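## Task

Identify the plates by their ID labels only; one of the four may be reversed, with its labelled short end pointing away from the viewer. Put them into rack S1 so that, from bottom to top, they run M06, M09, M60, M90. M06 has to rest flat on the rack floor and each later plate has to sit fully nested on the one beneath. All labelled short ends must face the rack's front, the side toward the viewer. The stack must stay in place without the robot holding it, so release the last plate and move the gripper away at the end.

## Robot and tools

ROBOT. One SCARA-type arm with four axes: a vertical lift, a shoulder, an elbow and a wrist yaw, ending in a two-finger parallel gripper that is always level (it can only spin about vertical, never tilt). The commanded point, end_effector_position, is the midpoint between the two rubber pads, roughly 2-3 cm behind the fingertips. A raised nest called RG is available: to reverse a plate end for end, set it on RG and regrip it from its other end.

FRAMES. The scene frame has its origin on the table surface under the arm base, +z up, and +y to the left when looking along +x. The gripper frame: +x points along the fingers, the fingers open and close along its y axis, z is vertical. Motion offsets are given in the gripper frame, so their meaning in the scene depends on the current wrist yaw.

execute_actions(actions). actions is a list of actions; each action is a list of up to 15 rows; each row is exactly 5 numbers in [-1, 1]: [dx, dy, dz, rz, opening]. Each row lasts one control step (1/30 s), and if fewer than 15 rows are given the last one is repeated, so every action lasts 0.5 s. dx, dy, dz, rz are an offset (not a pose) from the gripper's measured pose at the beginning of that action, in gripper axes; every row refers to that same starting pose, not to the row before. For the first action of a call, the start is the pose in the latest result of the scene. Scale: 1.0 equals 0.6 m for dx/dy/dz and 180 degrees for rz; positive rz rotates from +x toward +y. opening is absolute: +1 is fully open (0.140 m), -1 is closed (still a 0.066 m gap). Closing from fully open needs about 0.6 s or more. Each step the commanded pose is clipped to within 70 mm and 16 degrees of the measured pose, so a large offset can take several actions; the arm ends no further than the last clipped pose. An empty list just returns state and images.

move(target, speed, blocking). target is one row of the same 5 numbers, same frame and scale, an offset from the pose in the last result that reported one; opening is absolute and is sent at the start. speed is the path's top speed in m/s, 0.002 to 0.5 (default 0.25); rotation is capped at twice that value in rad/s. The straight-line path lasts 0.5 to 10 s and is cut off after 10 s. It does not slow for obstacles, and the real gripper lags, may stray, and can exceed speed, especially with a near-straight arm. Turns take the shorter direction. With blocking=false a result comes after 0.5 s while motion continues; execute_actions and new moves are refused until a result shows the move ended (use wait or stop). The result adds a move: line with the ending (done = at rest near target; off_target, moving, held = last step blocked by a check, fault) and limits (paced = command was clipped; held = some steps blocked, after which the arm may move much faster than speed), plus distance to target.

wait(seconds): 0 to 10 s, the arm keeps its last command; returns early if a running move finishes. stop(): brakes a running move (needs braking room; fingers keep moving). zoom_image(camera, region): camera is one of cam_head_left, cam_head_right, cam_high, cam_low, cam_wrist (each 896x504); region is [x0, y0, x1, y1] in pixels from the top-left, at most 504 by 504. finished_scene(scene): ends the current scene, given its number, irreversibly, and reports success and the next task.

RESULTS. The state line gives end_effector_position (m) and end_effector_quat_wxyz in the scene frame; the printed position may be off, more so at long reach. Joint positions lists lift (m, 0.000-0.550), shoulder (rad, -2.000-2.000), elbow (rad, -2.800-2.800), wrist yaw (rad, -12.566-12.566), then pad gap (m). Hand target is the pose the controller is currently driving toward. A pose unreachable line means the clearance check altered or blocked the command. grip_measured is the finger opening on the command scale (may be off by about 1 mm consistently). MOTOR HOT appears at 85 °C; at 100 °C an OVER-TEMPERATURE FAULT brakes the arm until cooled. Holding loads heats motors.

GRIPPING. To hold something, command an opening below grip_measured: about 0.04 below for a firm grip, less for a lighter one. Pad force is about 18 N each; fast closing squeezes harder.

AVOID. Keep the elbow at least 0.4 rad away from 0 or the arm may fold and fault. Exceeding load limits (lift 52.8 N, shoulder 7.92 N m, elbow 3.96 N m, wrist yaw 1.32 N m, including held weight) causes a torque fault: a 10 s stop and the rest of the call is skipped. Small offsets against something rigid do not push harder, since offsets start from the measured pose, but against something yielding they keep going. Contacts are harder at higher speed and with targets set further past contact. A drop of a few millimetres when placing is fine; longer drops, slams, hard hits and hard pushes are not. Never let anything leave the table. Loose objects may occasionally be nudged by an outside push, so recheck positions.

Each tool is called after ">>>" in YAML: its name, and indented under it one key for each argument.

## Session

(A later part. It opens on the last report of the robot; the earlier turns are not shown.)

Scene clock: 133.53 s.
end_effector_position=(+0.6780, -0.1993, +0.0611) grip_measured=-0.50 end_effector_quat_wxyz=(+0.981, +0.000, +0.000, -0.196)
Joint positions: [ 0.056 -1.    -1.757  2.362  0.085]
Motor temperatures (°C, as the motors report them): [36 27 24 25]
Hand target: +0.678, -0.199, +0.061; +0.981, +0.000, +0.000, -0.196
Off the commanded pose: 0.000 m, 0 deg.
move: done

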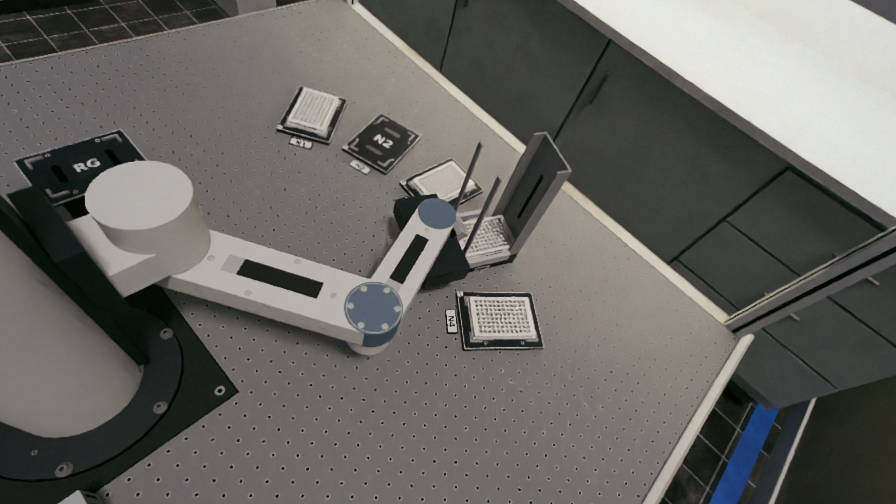

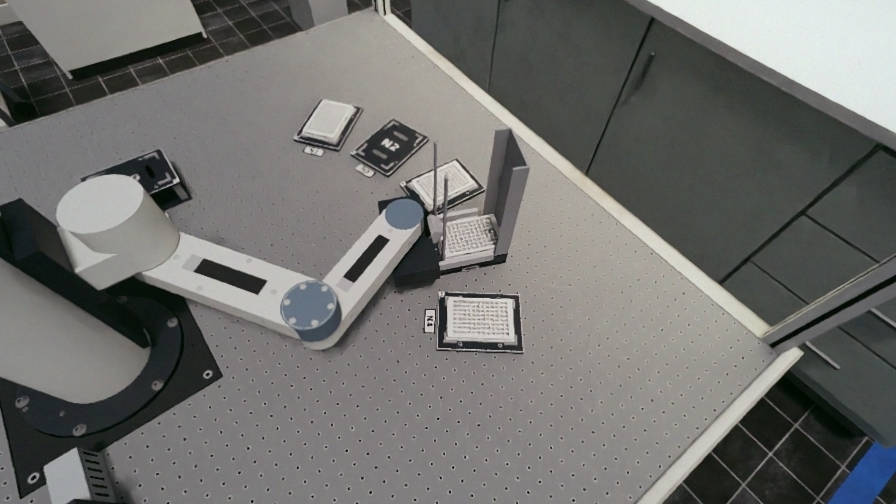

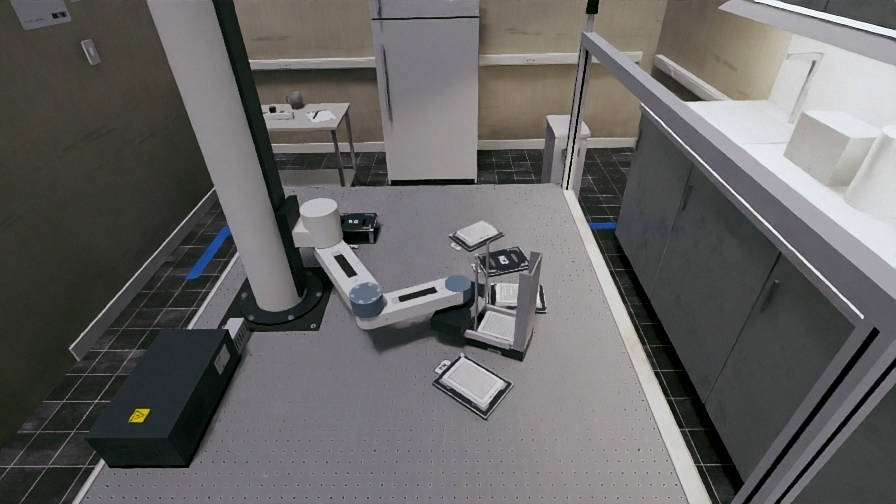

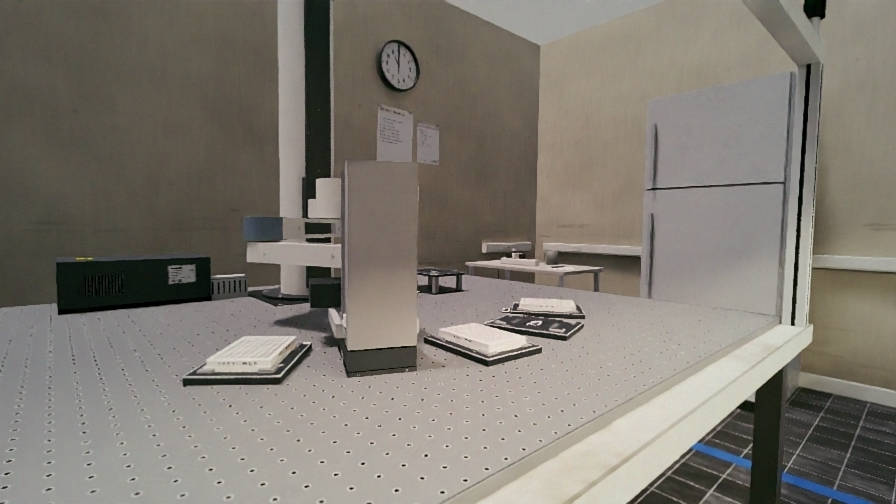

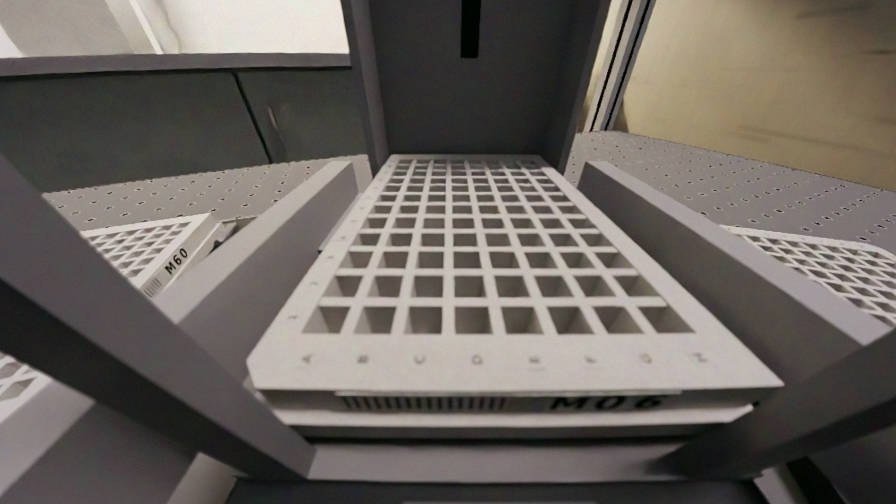

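>>> move:
  target: [0,0,-0.0025,0,-0.56]
  speed: 0.005

>>> zoom_image:
  camera: "cam_wrist"
  region: [220,330,620,504]

Scene clock: 138.13 s.
end_effector_position=(+0.6780, -0.1993, +0.0596) grip_measured=-0.50 end_effector_quat_wxyz=(+0.981, +0.000, +0.000, -0.196)
Joint positions: [ 0.055 -1.    -1.757  2.362  0.085]
Motor temperatures (°C, as the motors report them): [36 27 24 25]
Hand target: +0.678, -0.199, +0.060; +0.981, +0.000, +0.000, -0.196
Off the commanded pose: 0.000 m, 0 deg.
move: done

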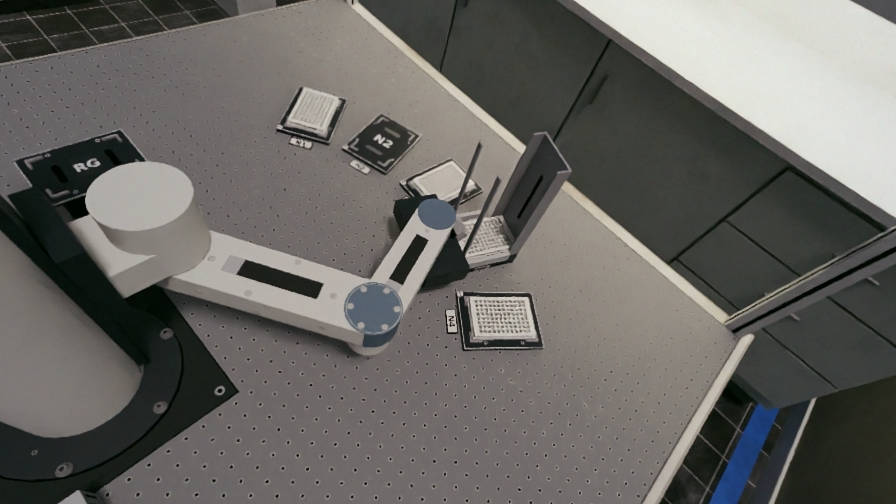

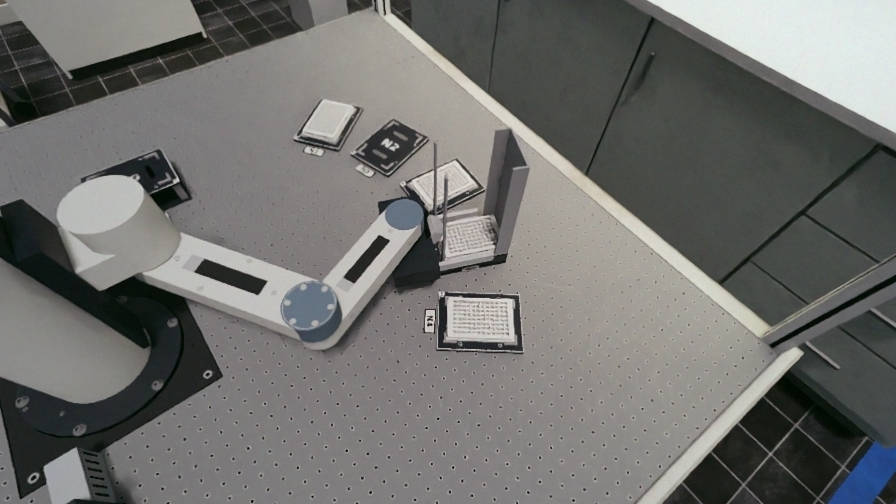

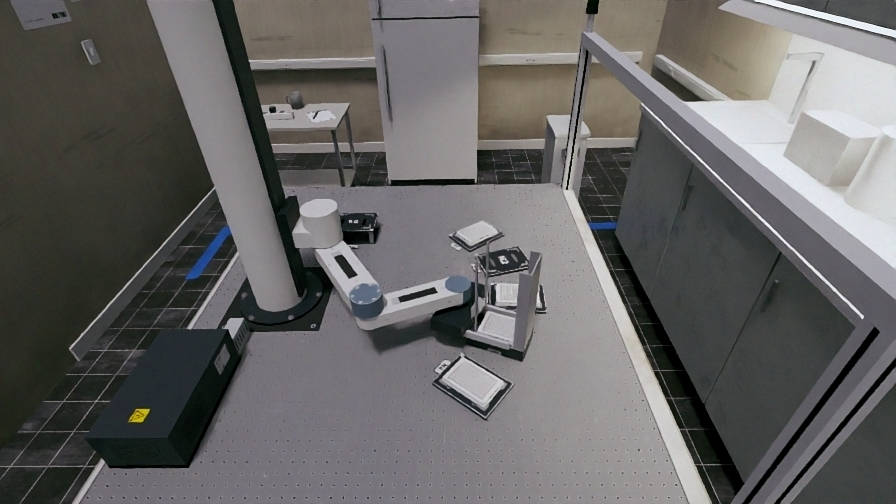

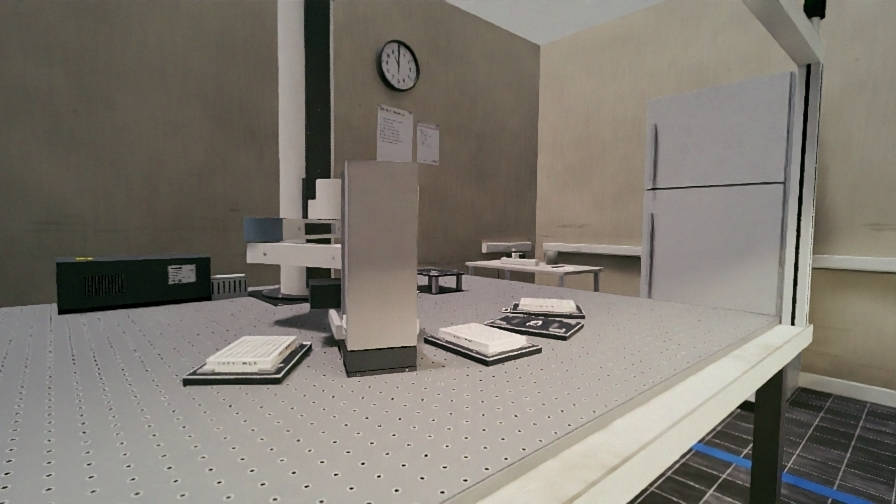

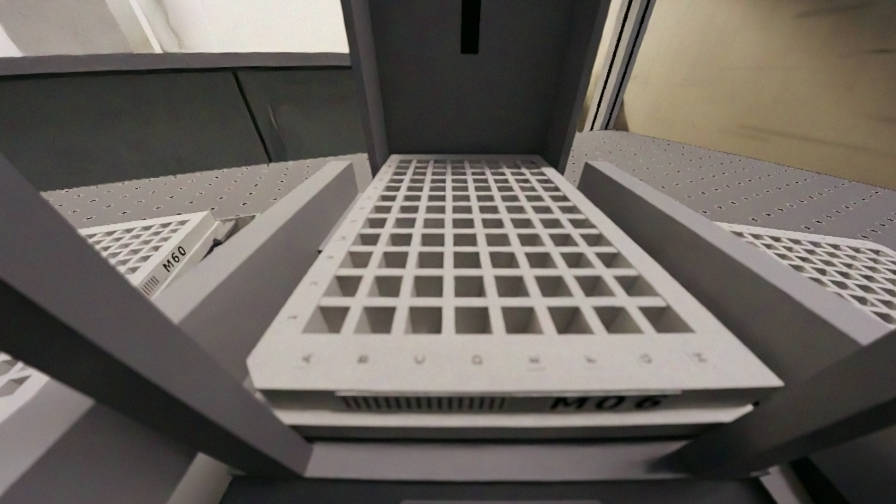

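Region (220, 330, 620, 504) of cam_wrist's 896x504 image, scaled by 1.260, with more detail than that image has; it fills the top 219 rows of this view, and the rest is white.

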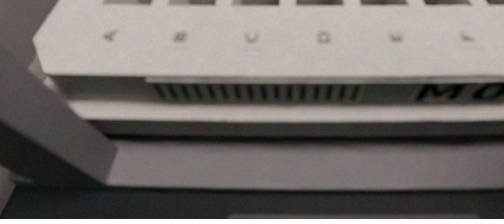

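Shadow nearly gone; one more mm.

>>> move:
  target: [0,0,-0.002,0,-0.56]
  speed: 0.005

>>> zoom_image:
  camera: "cam_wrist"
  region: [220,330,620,504]

Scene clock: 143.10 s.
end_effector_position=(+0.6780, -0.1993, +0.0585) grip_measured=-0.50 end_effector_quat_wxyz=(+0.981, +0.000, +0.000, -0.196)
Joint positions: [ 0.053 -1.    -1.757  2.362  0.085]
Motor temperatures (°C, as the motors report them): [36 27 24 25]
Hand target: +0.678, -0.199, +0.058; +0.981, +0.000, +0.000, -0.196
Off the commanded pose: 0.000 m, 0 deg.
move: done

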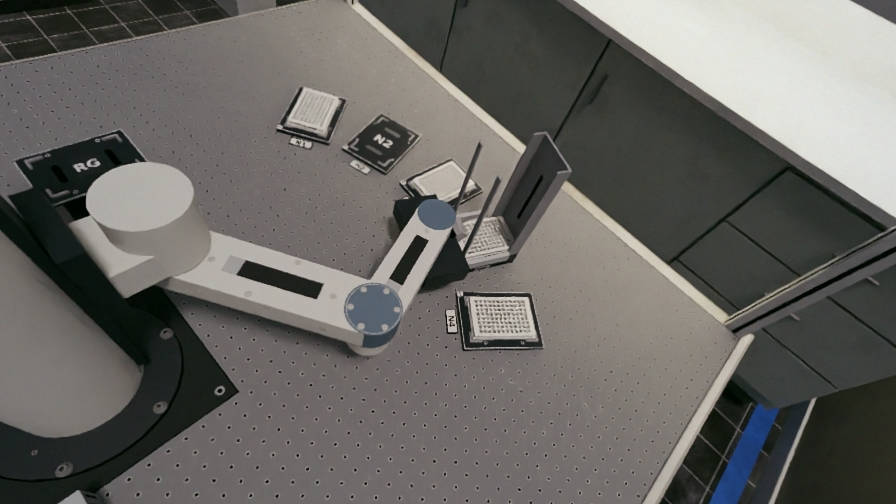

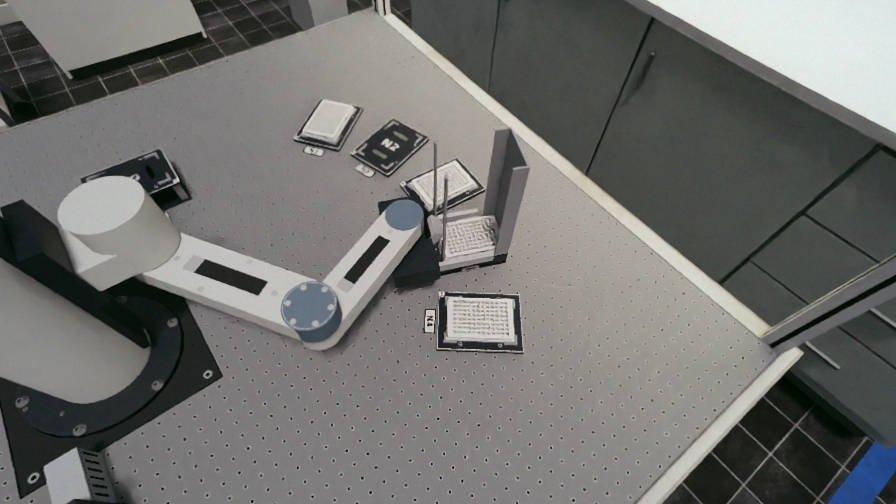

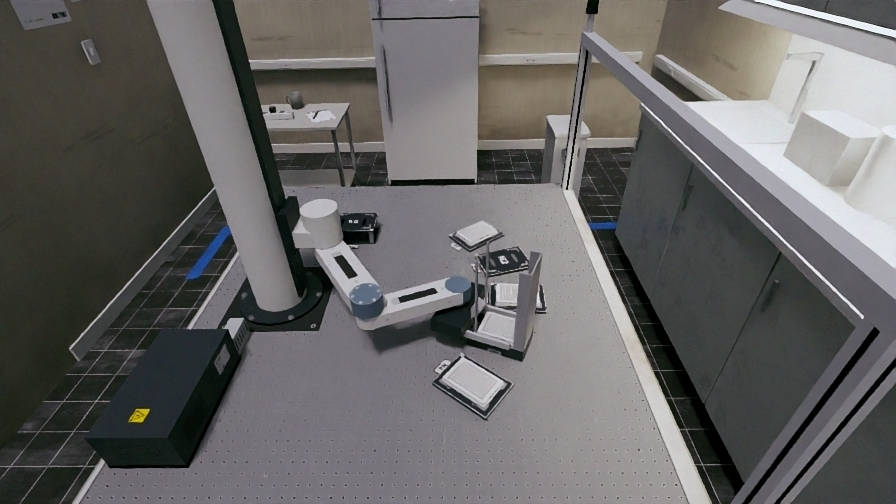

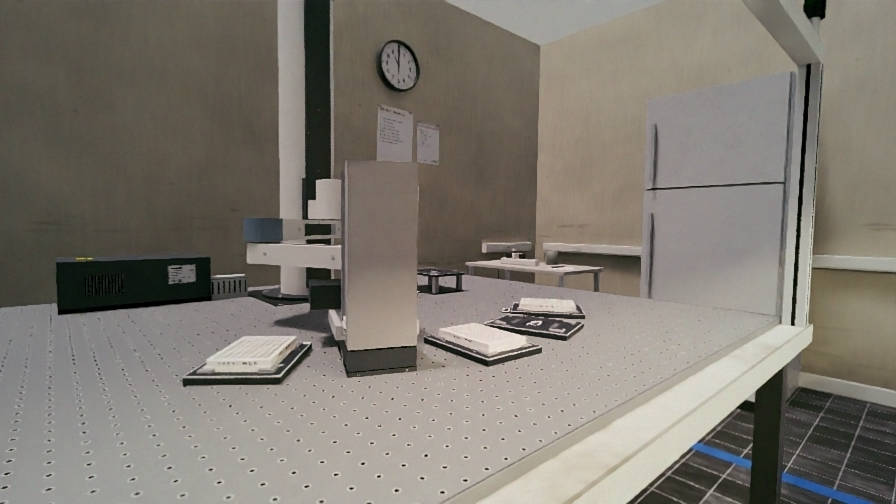

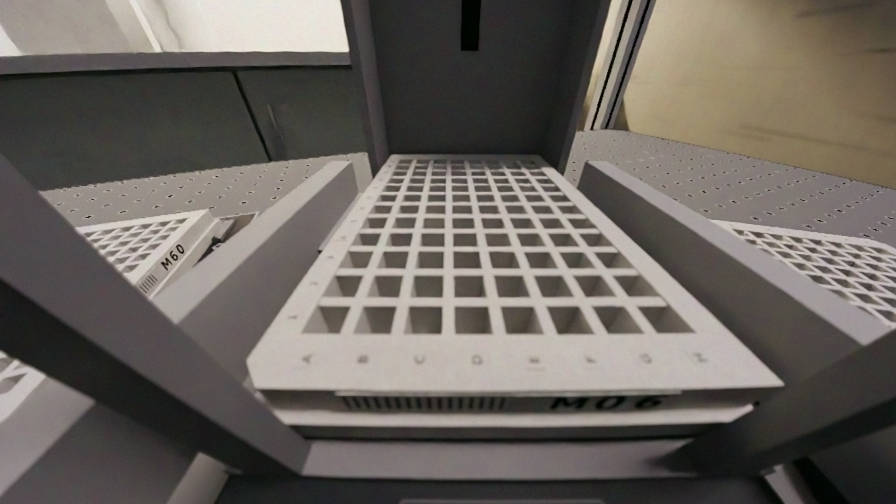

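Region (220, 330, 620, 504) of cam_wrist's 896x504 image, scaled by 1.260, with more detail than that image has; it fills the top 219 rows of this view, and the rest is white.

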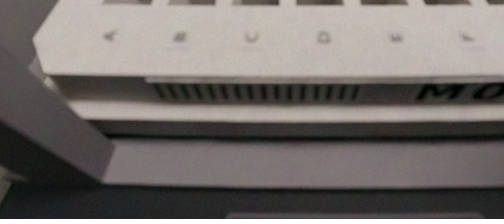

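Within ~1 mm. Release.

>>> execute_actions:
  actions:
    - [[0,0,-0.0005,0,-0.52],[0,0,-0.001,0,-0.5],[0,0,-0.001,0,-0.48],[0,0,-0.001,0,-0.45],[0,0,-0.001,0,-0.4],[0,0,-0.001,0,-0.3],[0,0,-0.001,0,-0.2],[0,0,-0.001,0,-0.1],[0,0,-0.001,0,0],[0,0,-0.001,0,0.1],[0,0,-0.001,0,0.2],[0,0,-0.001,0,0.3]]

>>> move:
  target: [-0.21,0,0.002,0,0.3]
  speed: 0.35

Scene clock: 149.30 s.
end_effector_position=(+0.6780, -0.1993, +0.0579) grip_measured=+0.30 end_effector_quat_wxyz=(+0.981, +0.000, +0.000, -0.196)
Joint positions: [ 0.053 -1.    -1.757  2.362  0.114]
Motor temperatures (°C, as the motors report them): [36 27 24 25]
Hand target: +0.678, -0.199, +0.058; +0.981, +0.000, +0.000, -0.196
Off the commanded pose: 0.000 m, 0 deg.

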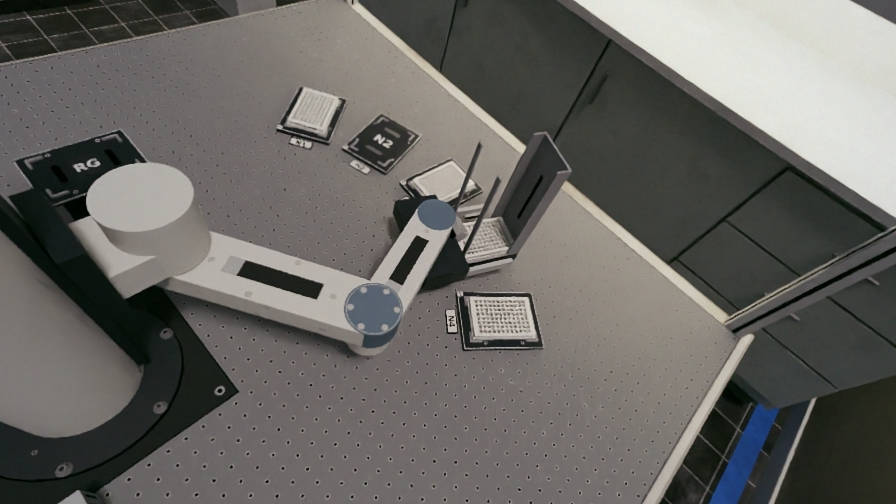

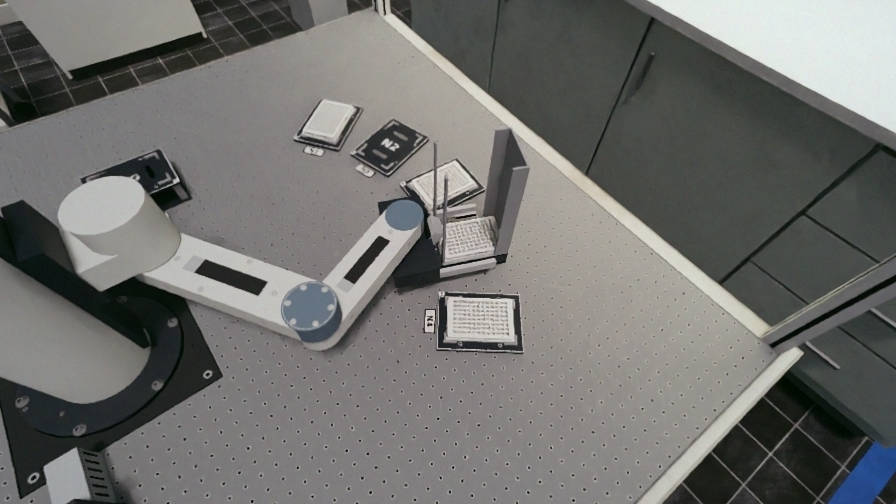

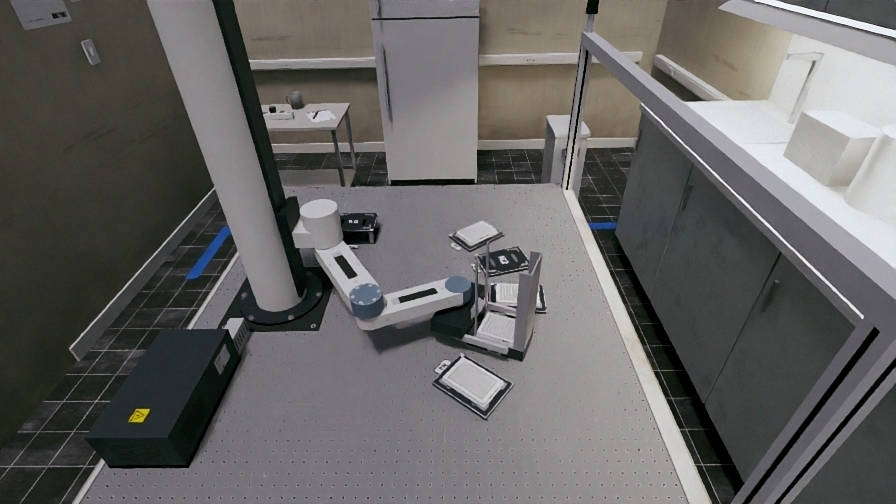

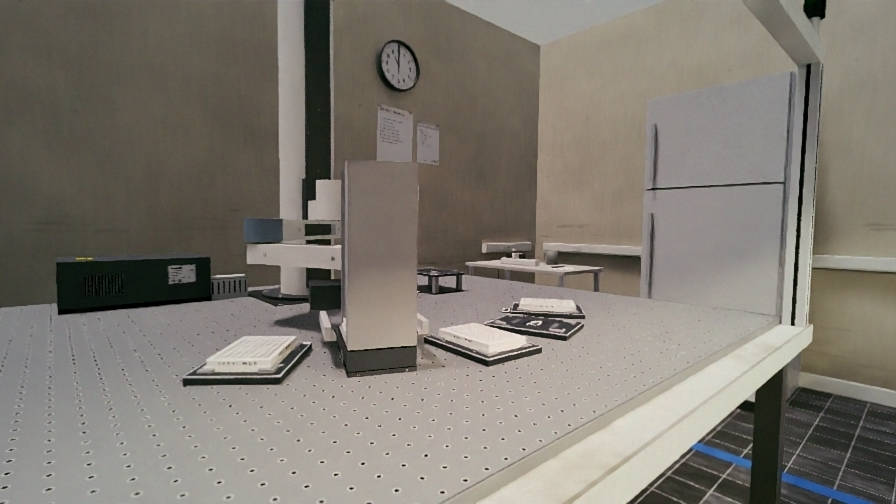

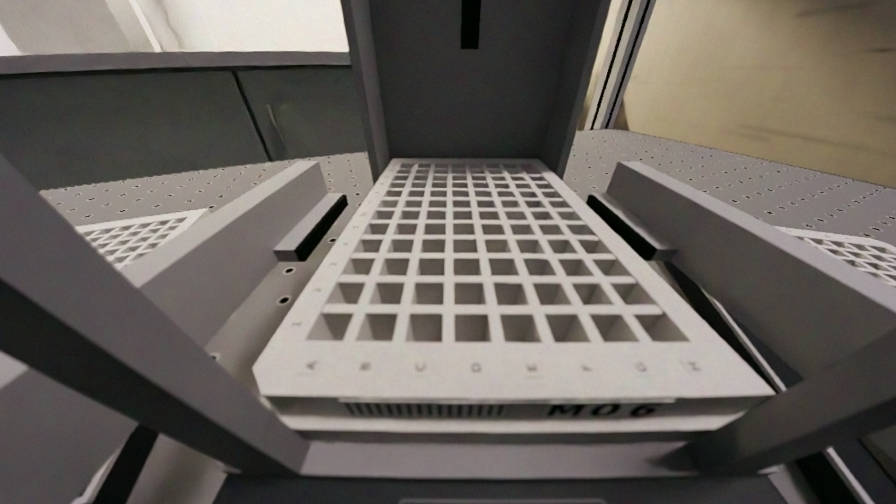

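Scene clock: 150.13 s.
end_effector_position=(+0.5617, -0.1507, +0.0590) grip_measured=+0.30 end_effector_quat_wxyz=(+0.981, +0.000, +0.000, -0.196)
Joint positions: [ 0.054 -1.254 -1.105  1.965  0.114]
Motor temperatures (°C, as the motors report them): [36 27 24 25]
Hand target: +0.562, -0.151, +0.059; +0.981, +0.000, +0.000, -0.196
Off the commanded pose: 0.000 m, 0 deg.
move: done

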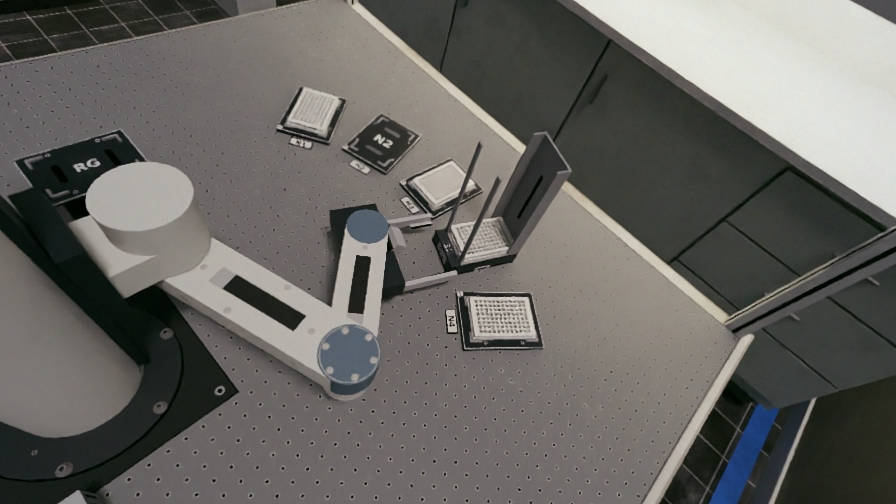

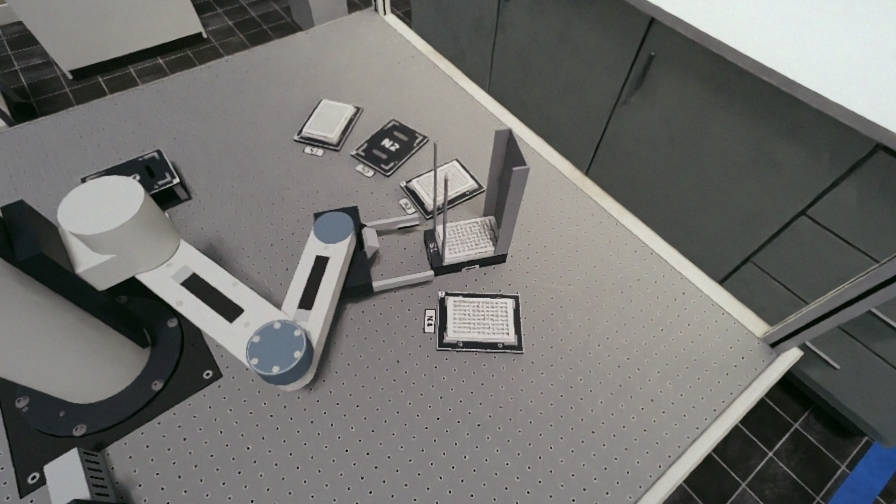

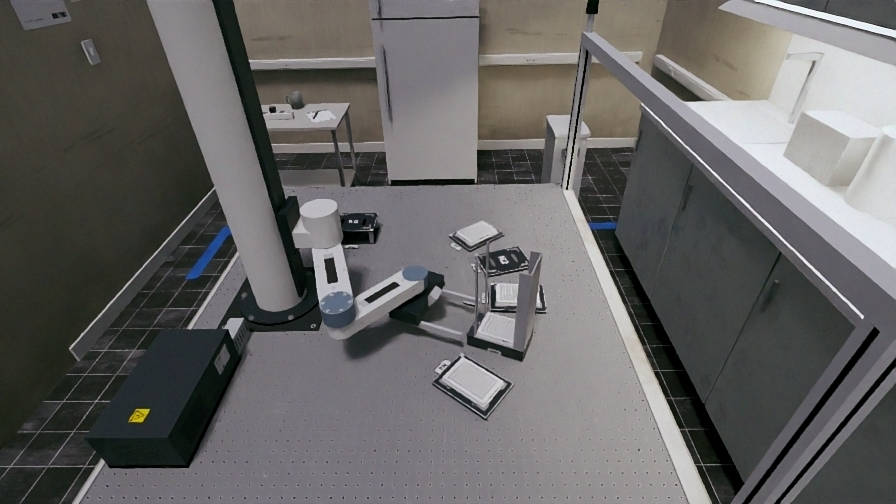

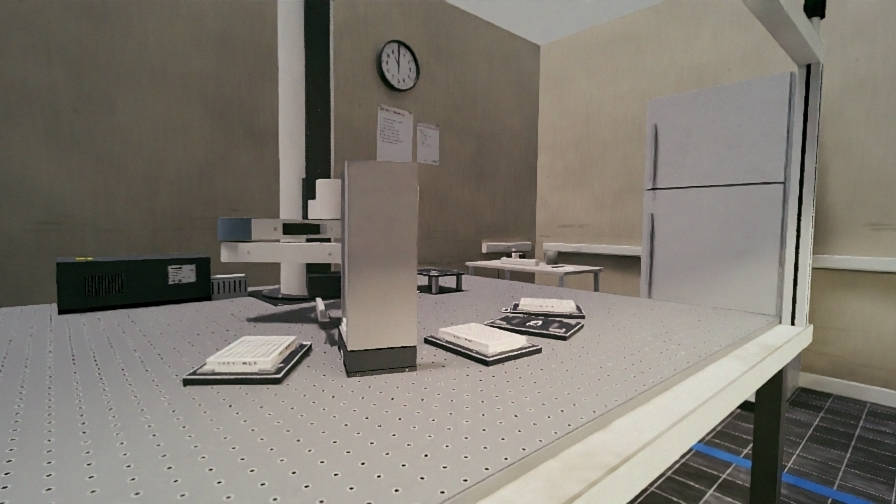

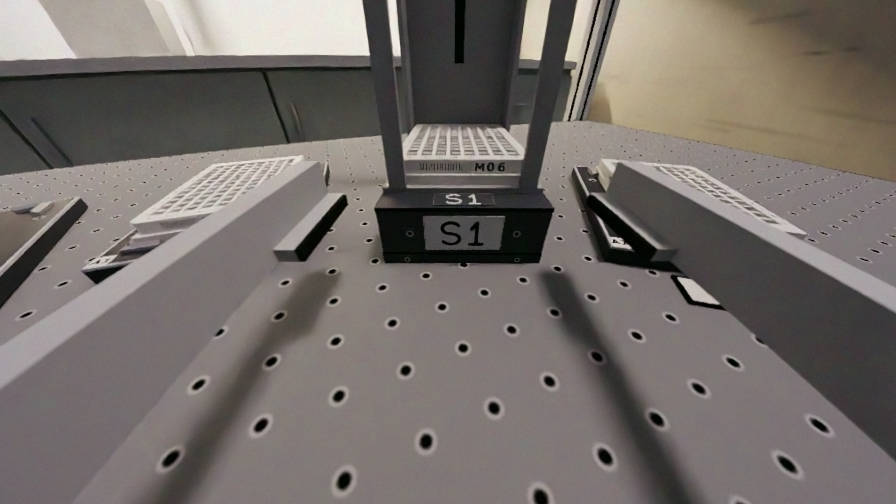

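>>> move:
  target: [-0.0235,-0.225,-0.015,-0.0965,0.1]
  speed: 0.35

Scene clock: 156.83 s.
end_effector_position=(+0.4967, -0.2700, +0.0500) grip_measured=+0.10 end_effector_quat_wxyz=(+0.940, +0.000, +0.000, -0.342)
Joint positions: [ 0.045 -1.584 -1.128  2.014  0.107]
Motor temperatures (°C, as the motors report them): [36 27 24 25]
Hand target: +0.497, -0.270, +0.050; +0.940, +0.000, +0.000, -0.342
Off the commanded pose: 0.000 m, 0 deg.
move: done

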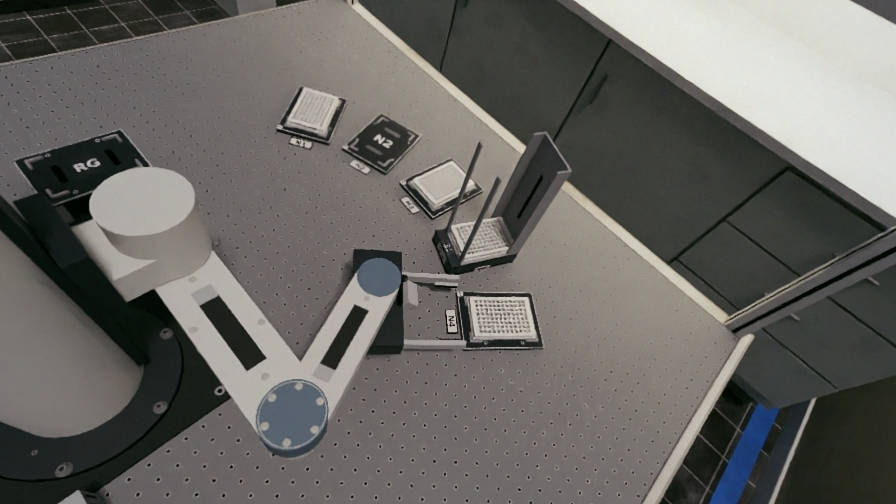

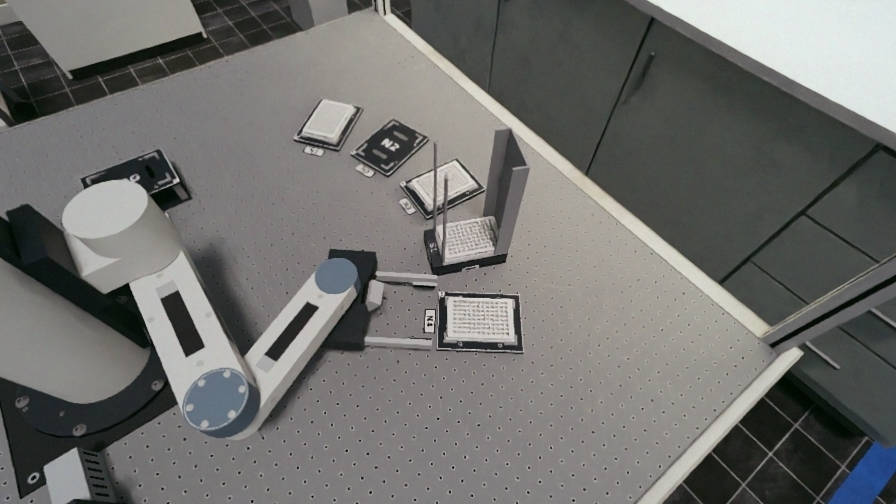

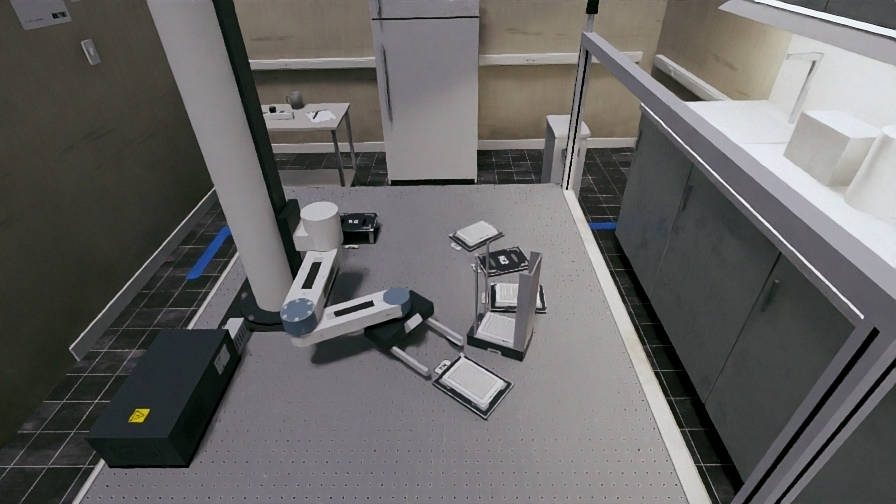

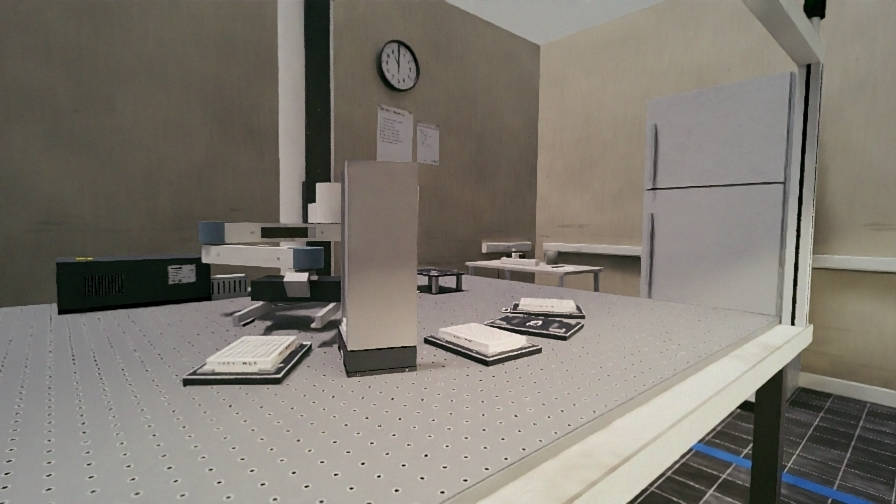

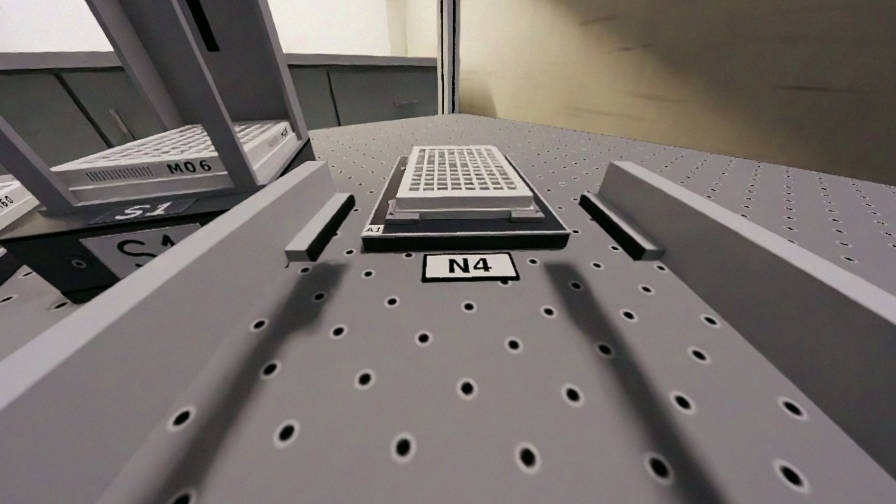

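>>> move:
  target: [0.208,0.001,-0.0045,0.006,0.1]
  speed: 0.3

Scene clock: 162.53 s.
end_effector_position=(+0.5926, -0.3499, +0.0474) grip_measured=+0.10 end_effector_quat_wxyz=(+0.943, +0.000, +0.000, -0.333)
Joint positions: [ 0.042 -1.322 -1.78   2.423  0.107]
Motor temperatures (°C, as the motors report them): [36 28 24 25]
Hand target: +0.593, -0.350, +0.047; +0.943, +0.000, +0.000, -0.333
Off the commanded pose: 0.000 m, 0 deg.
move: done

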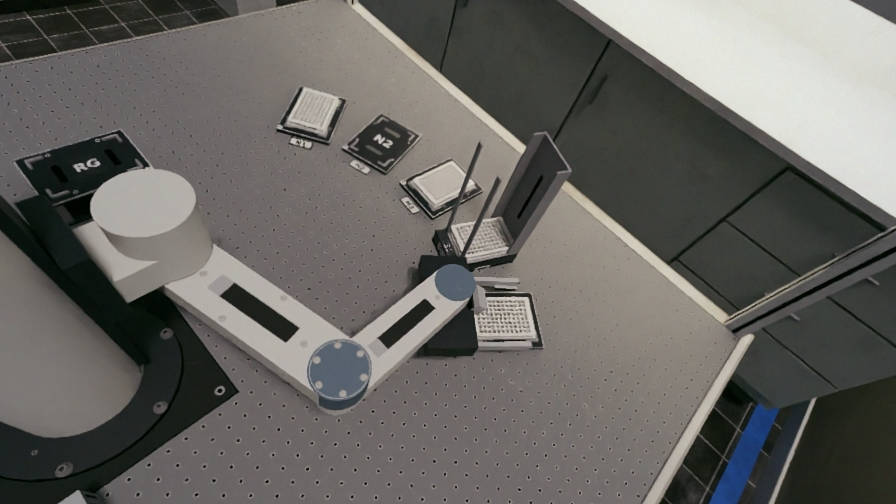

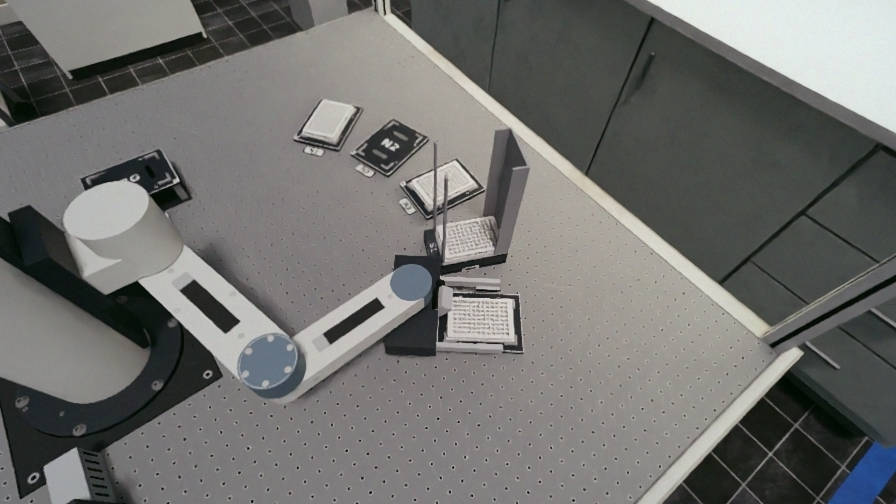

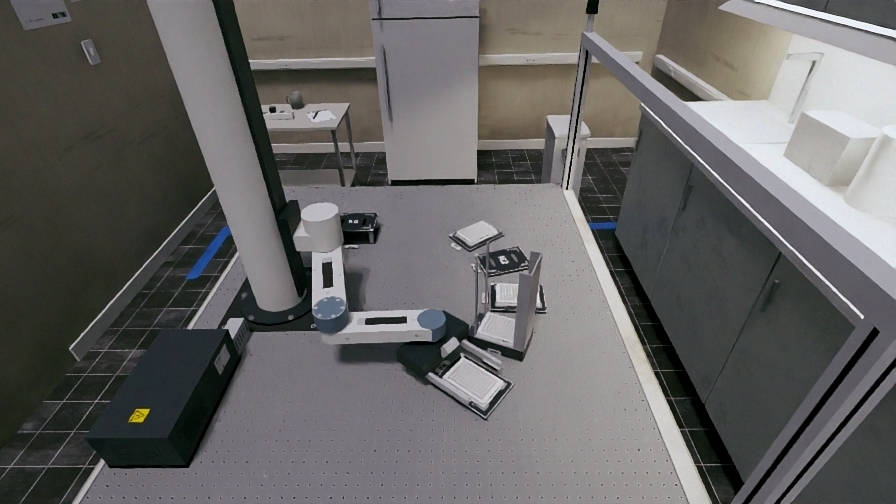

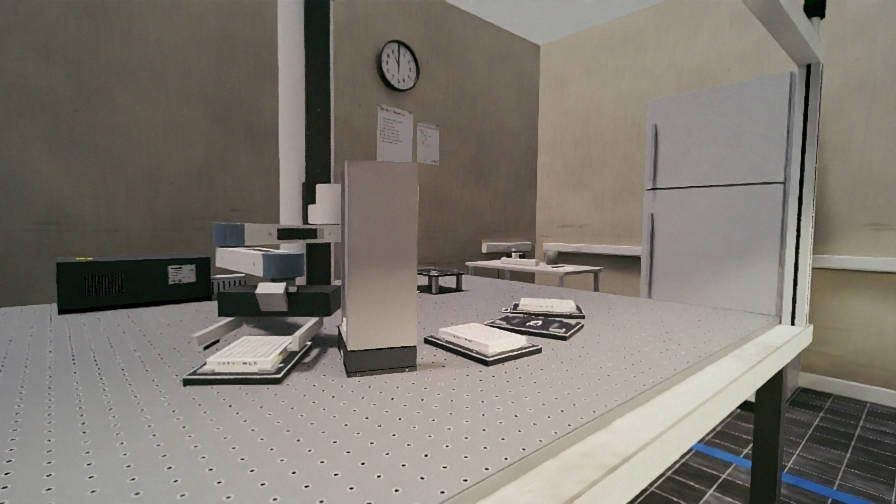

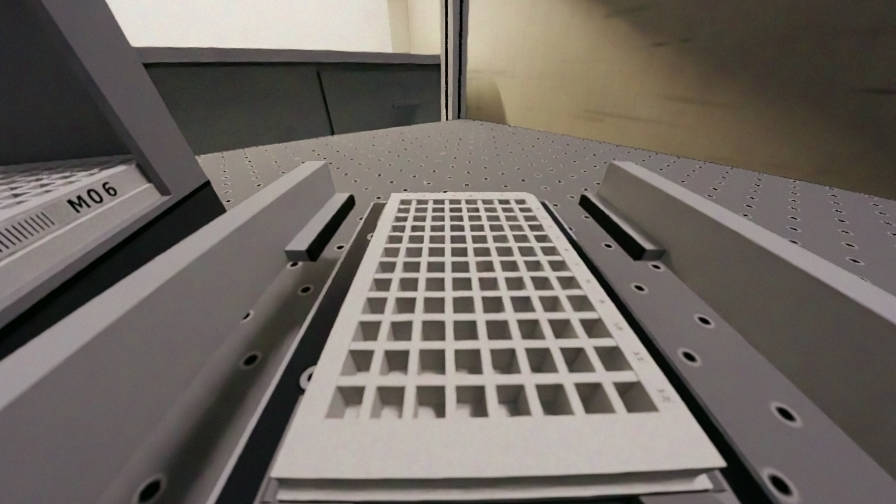

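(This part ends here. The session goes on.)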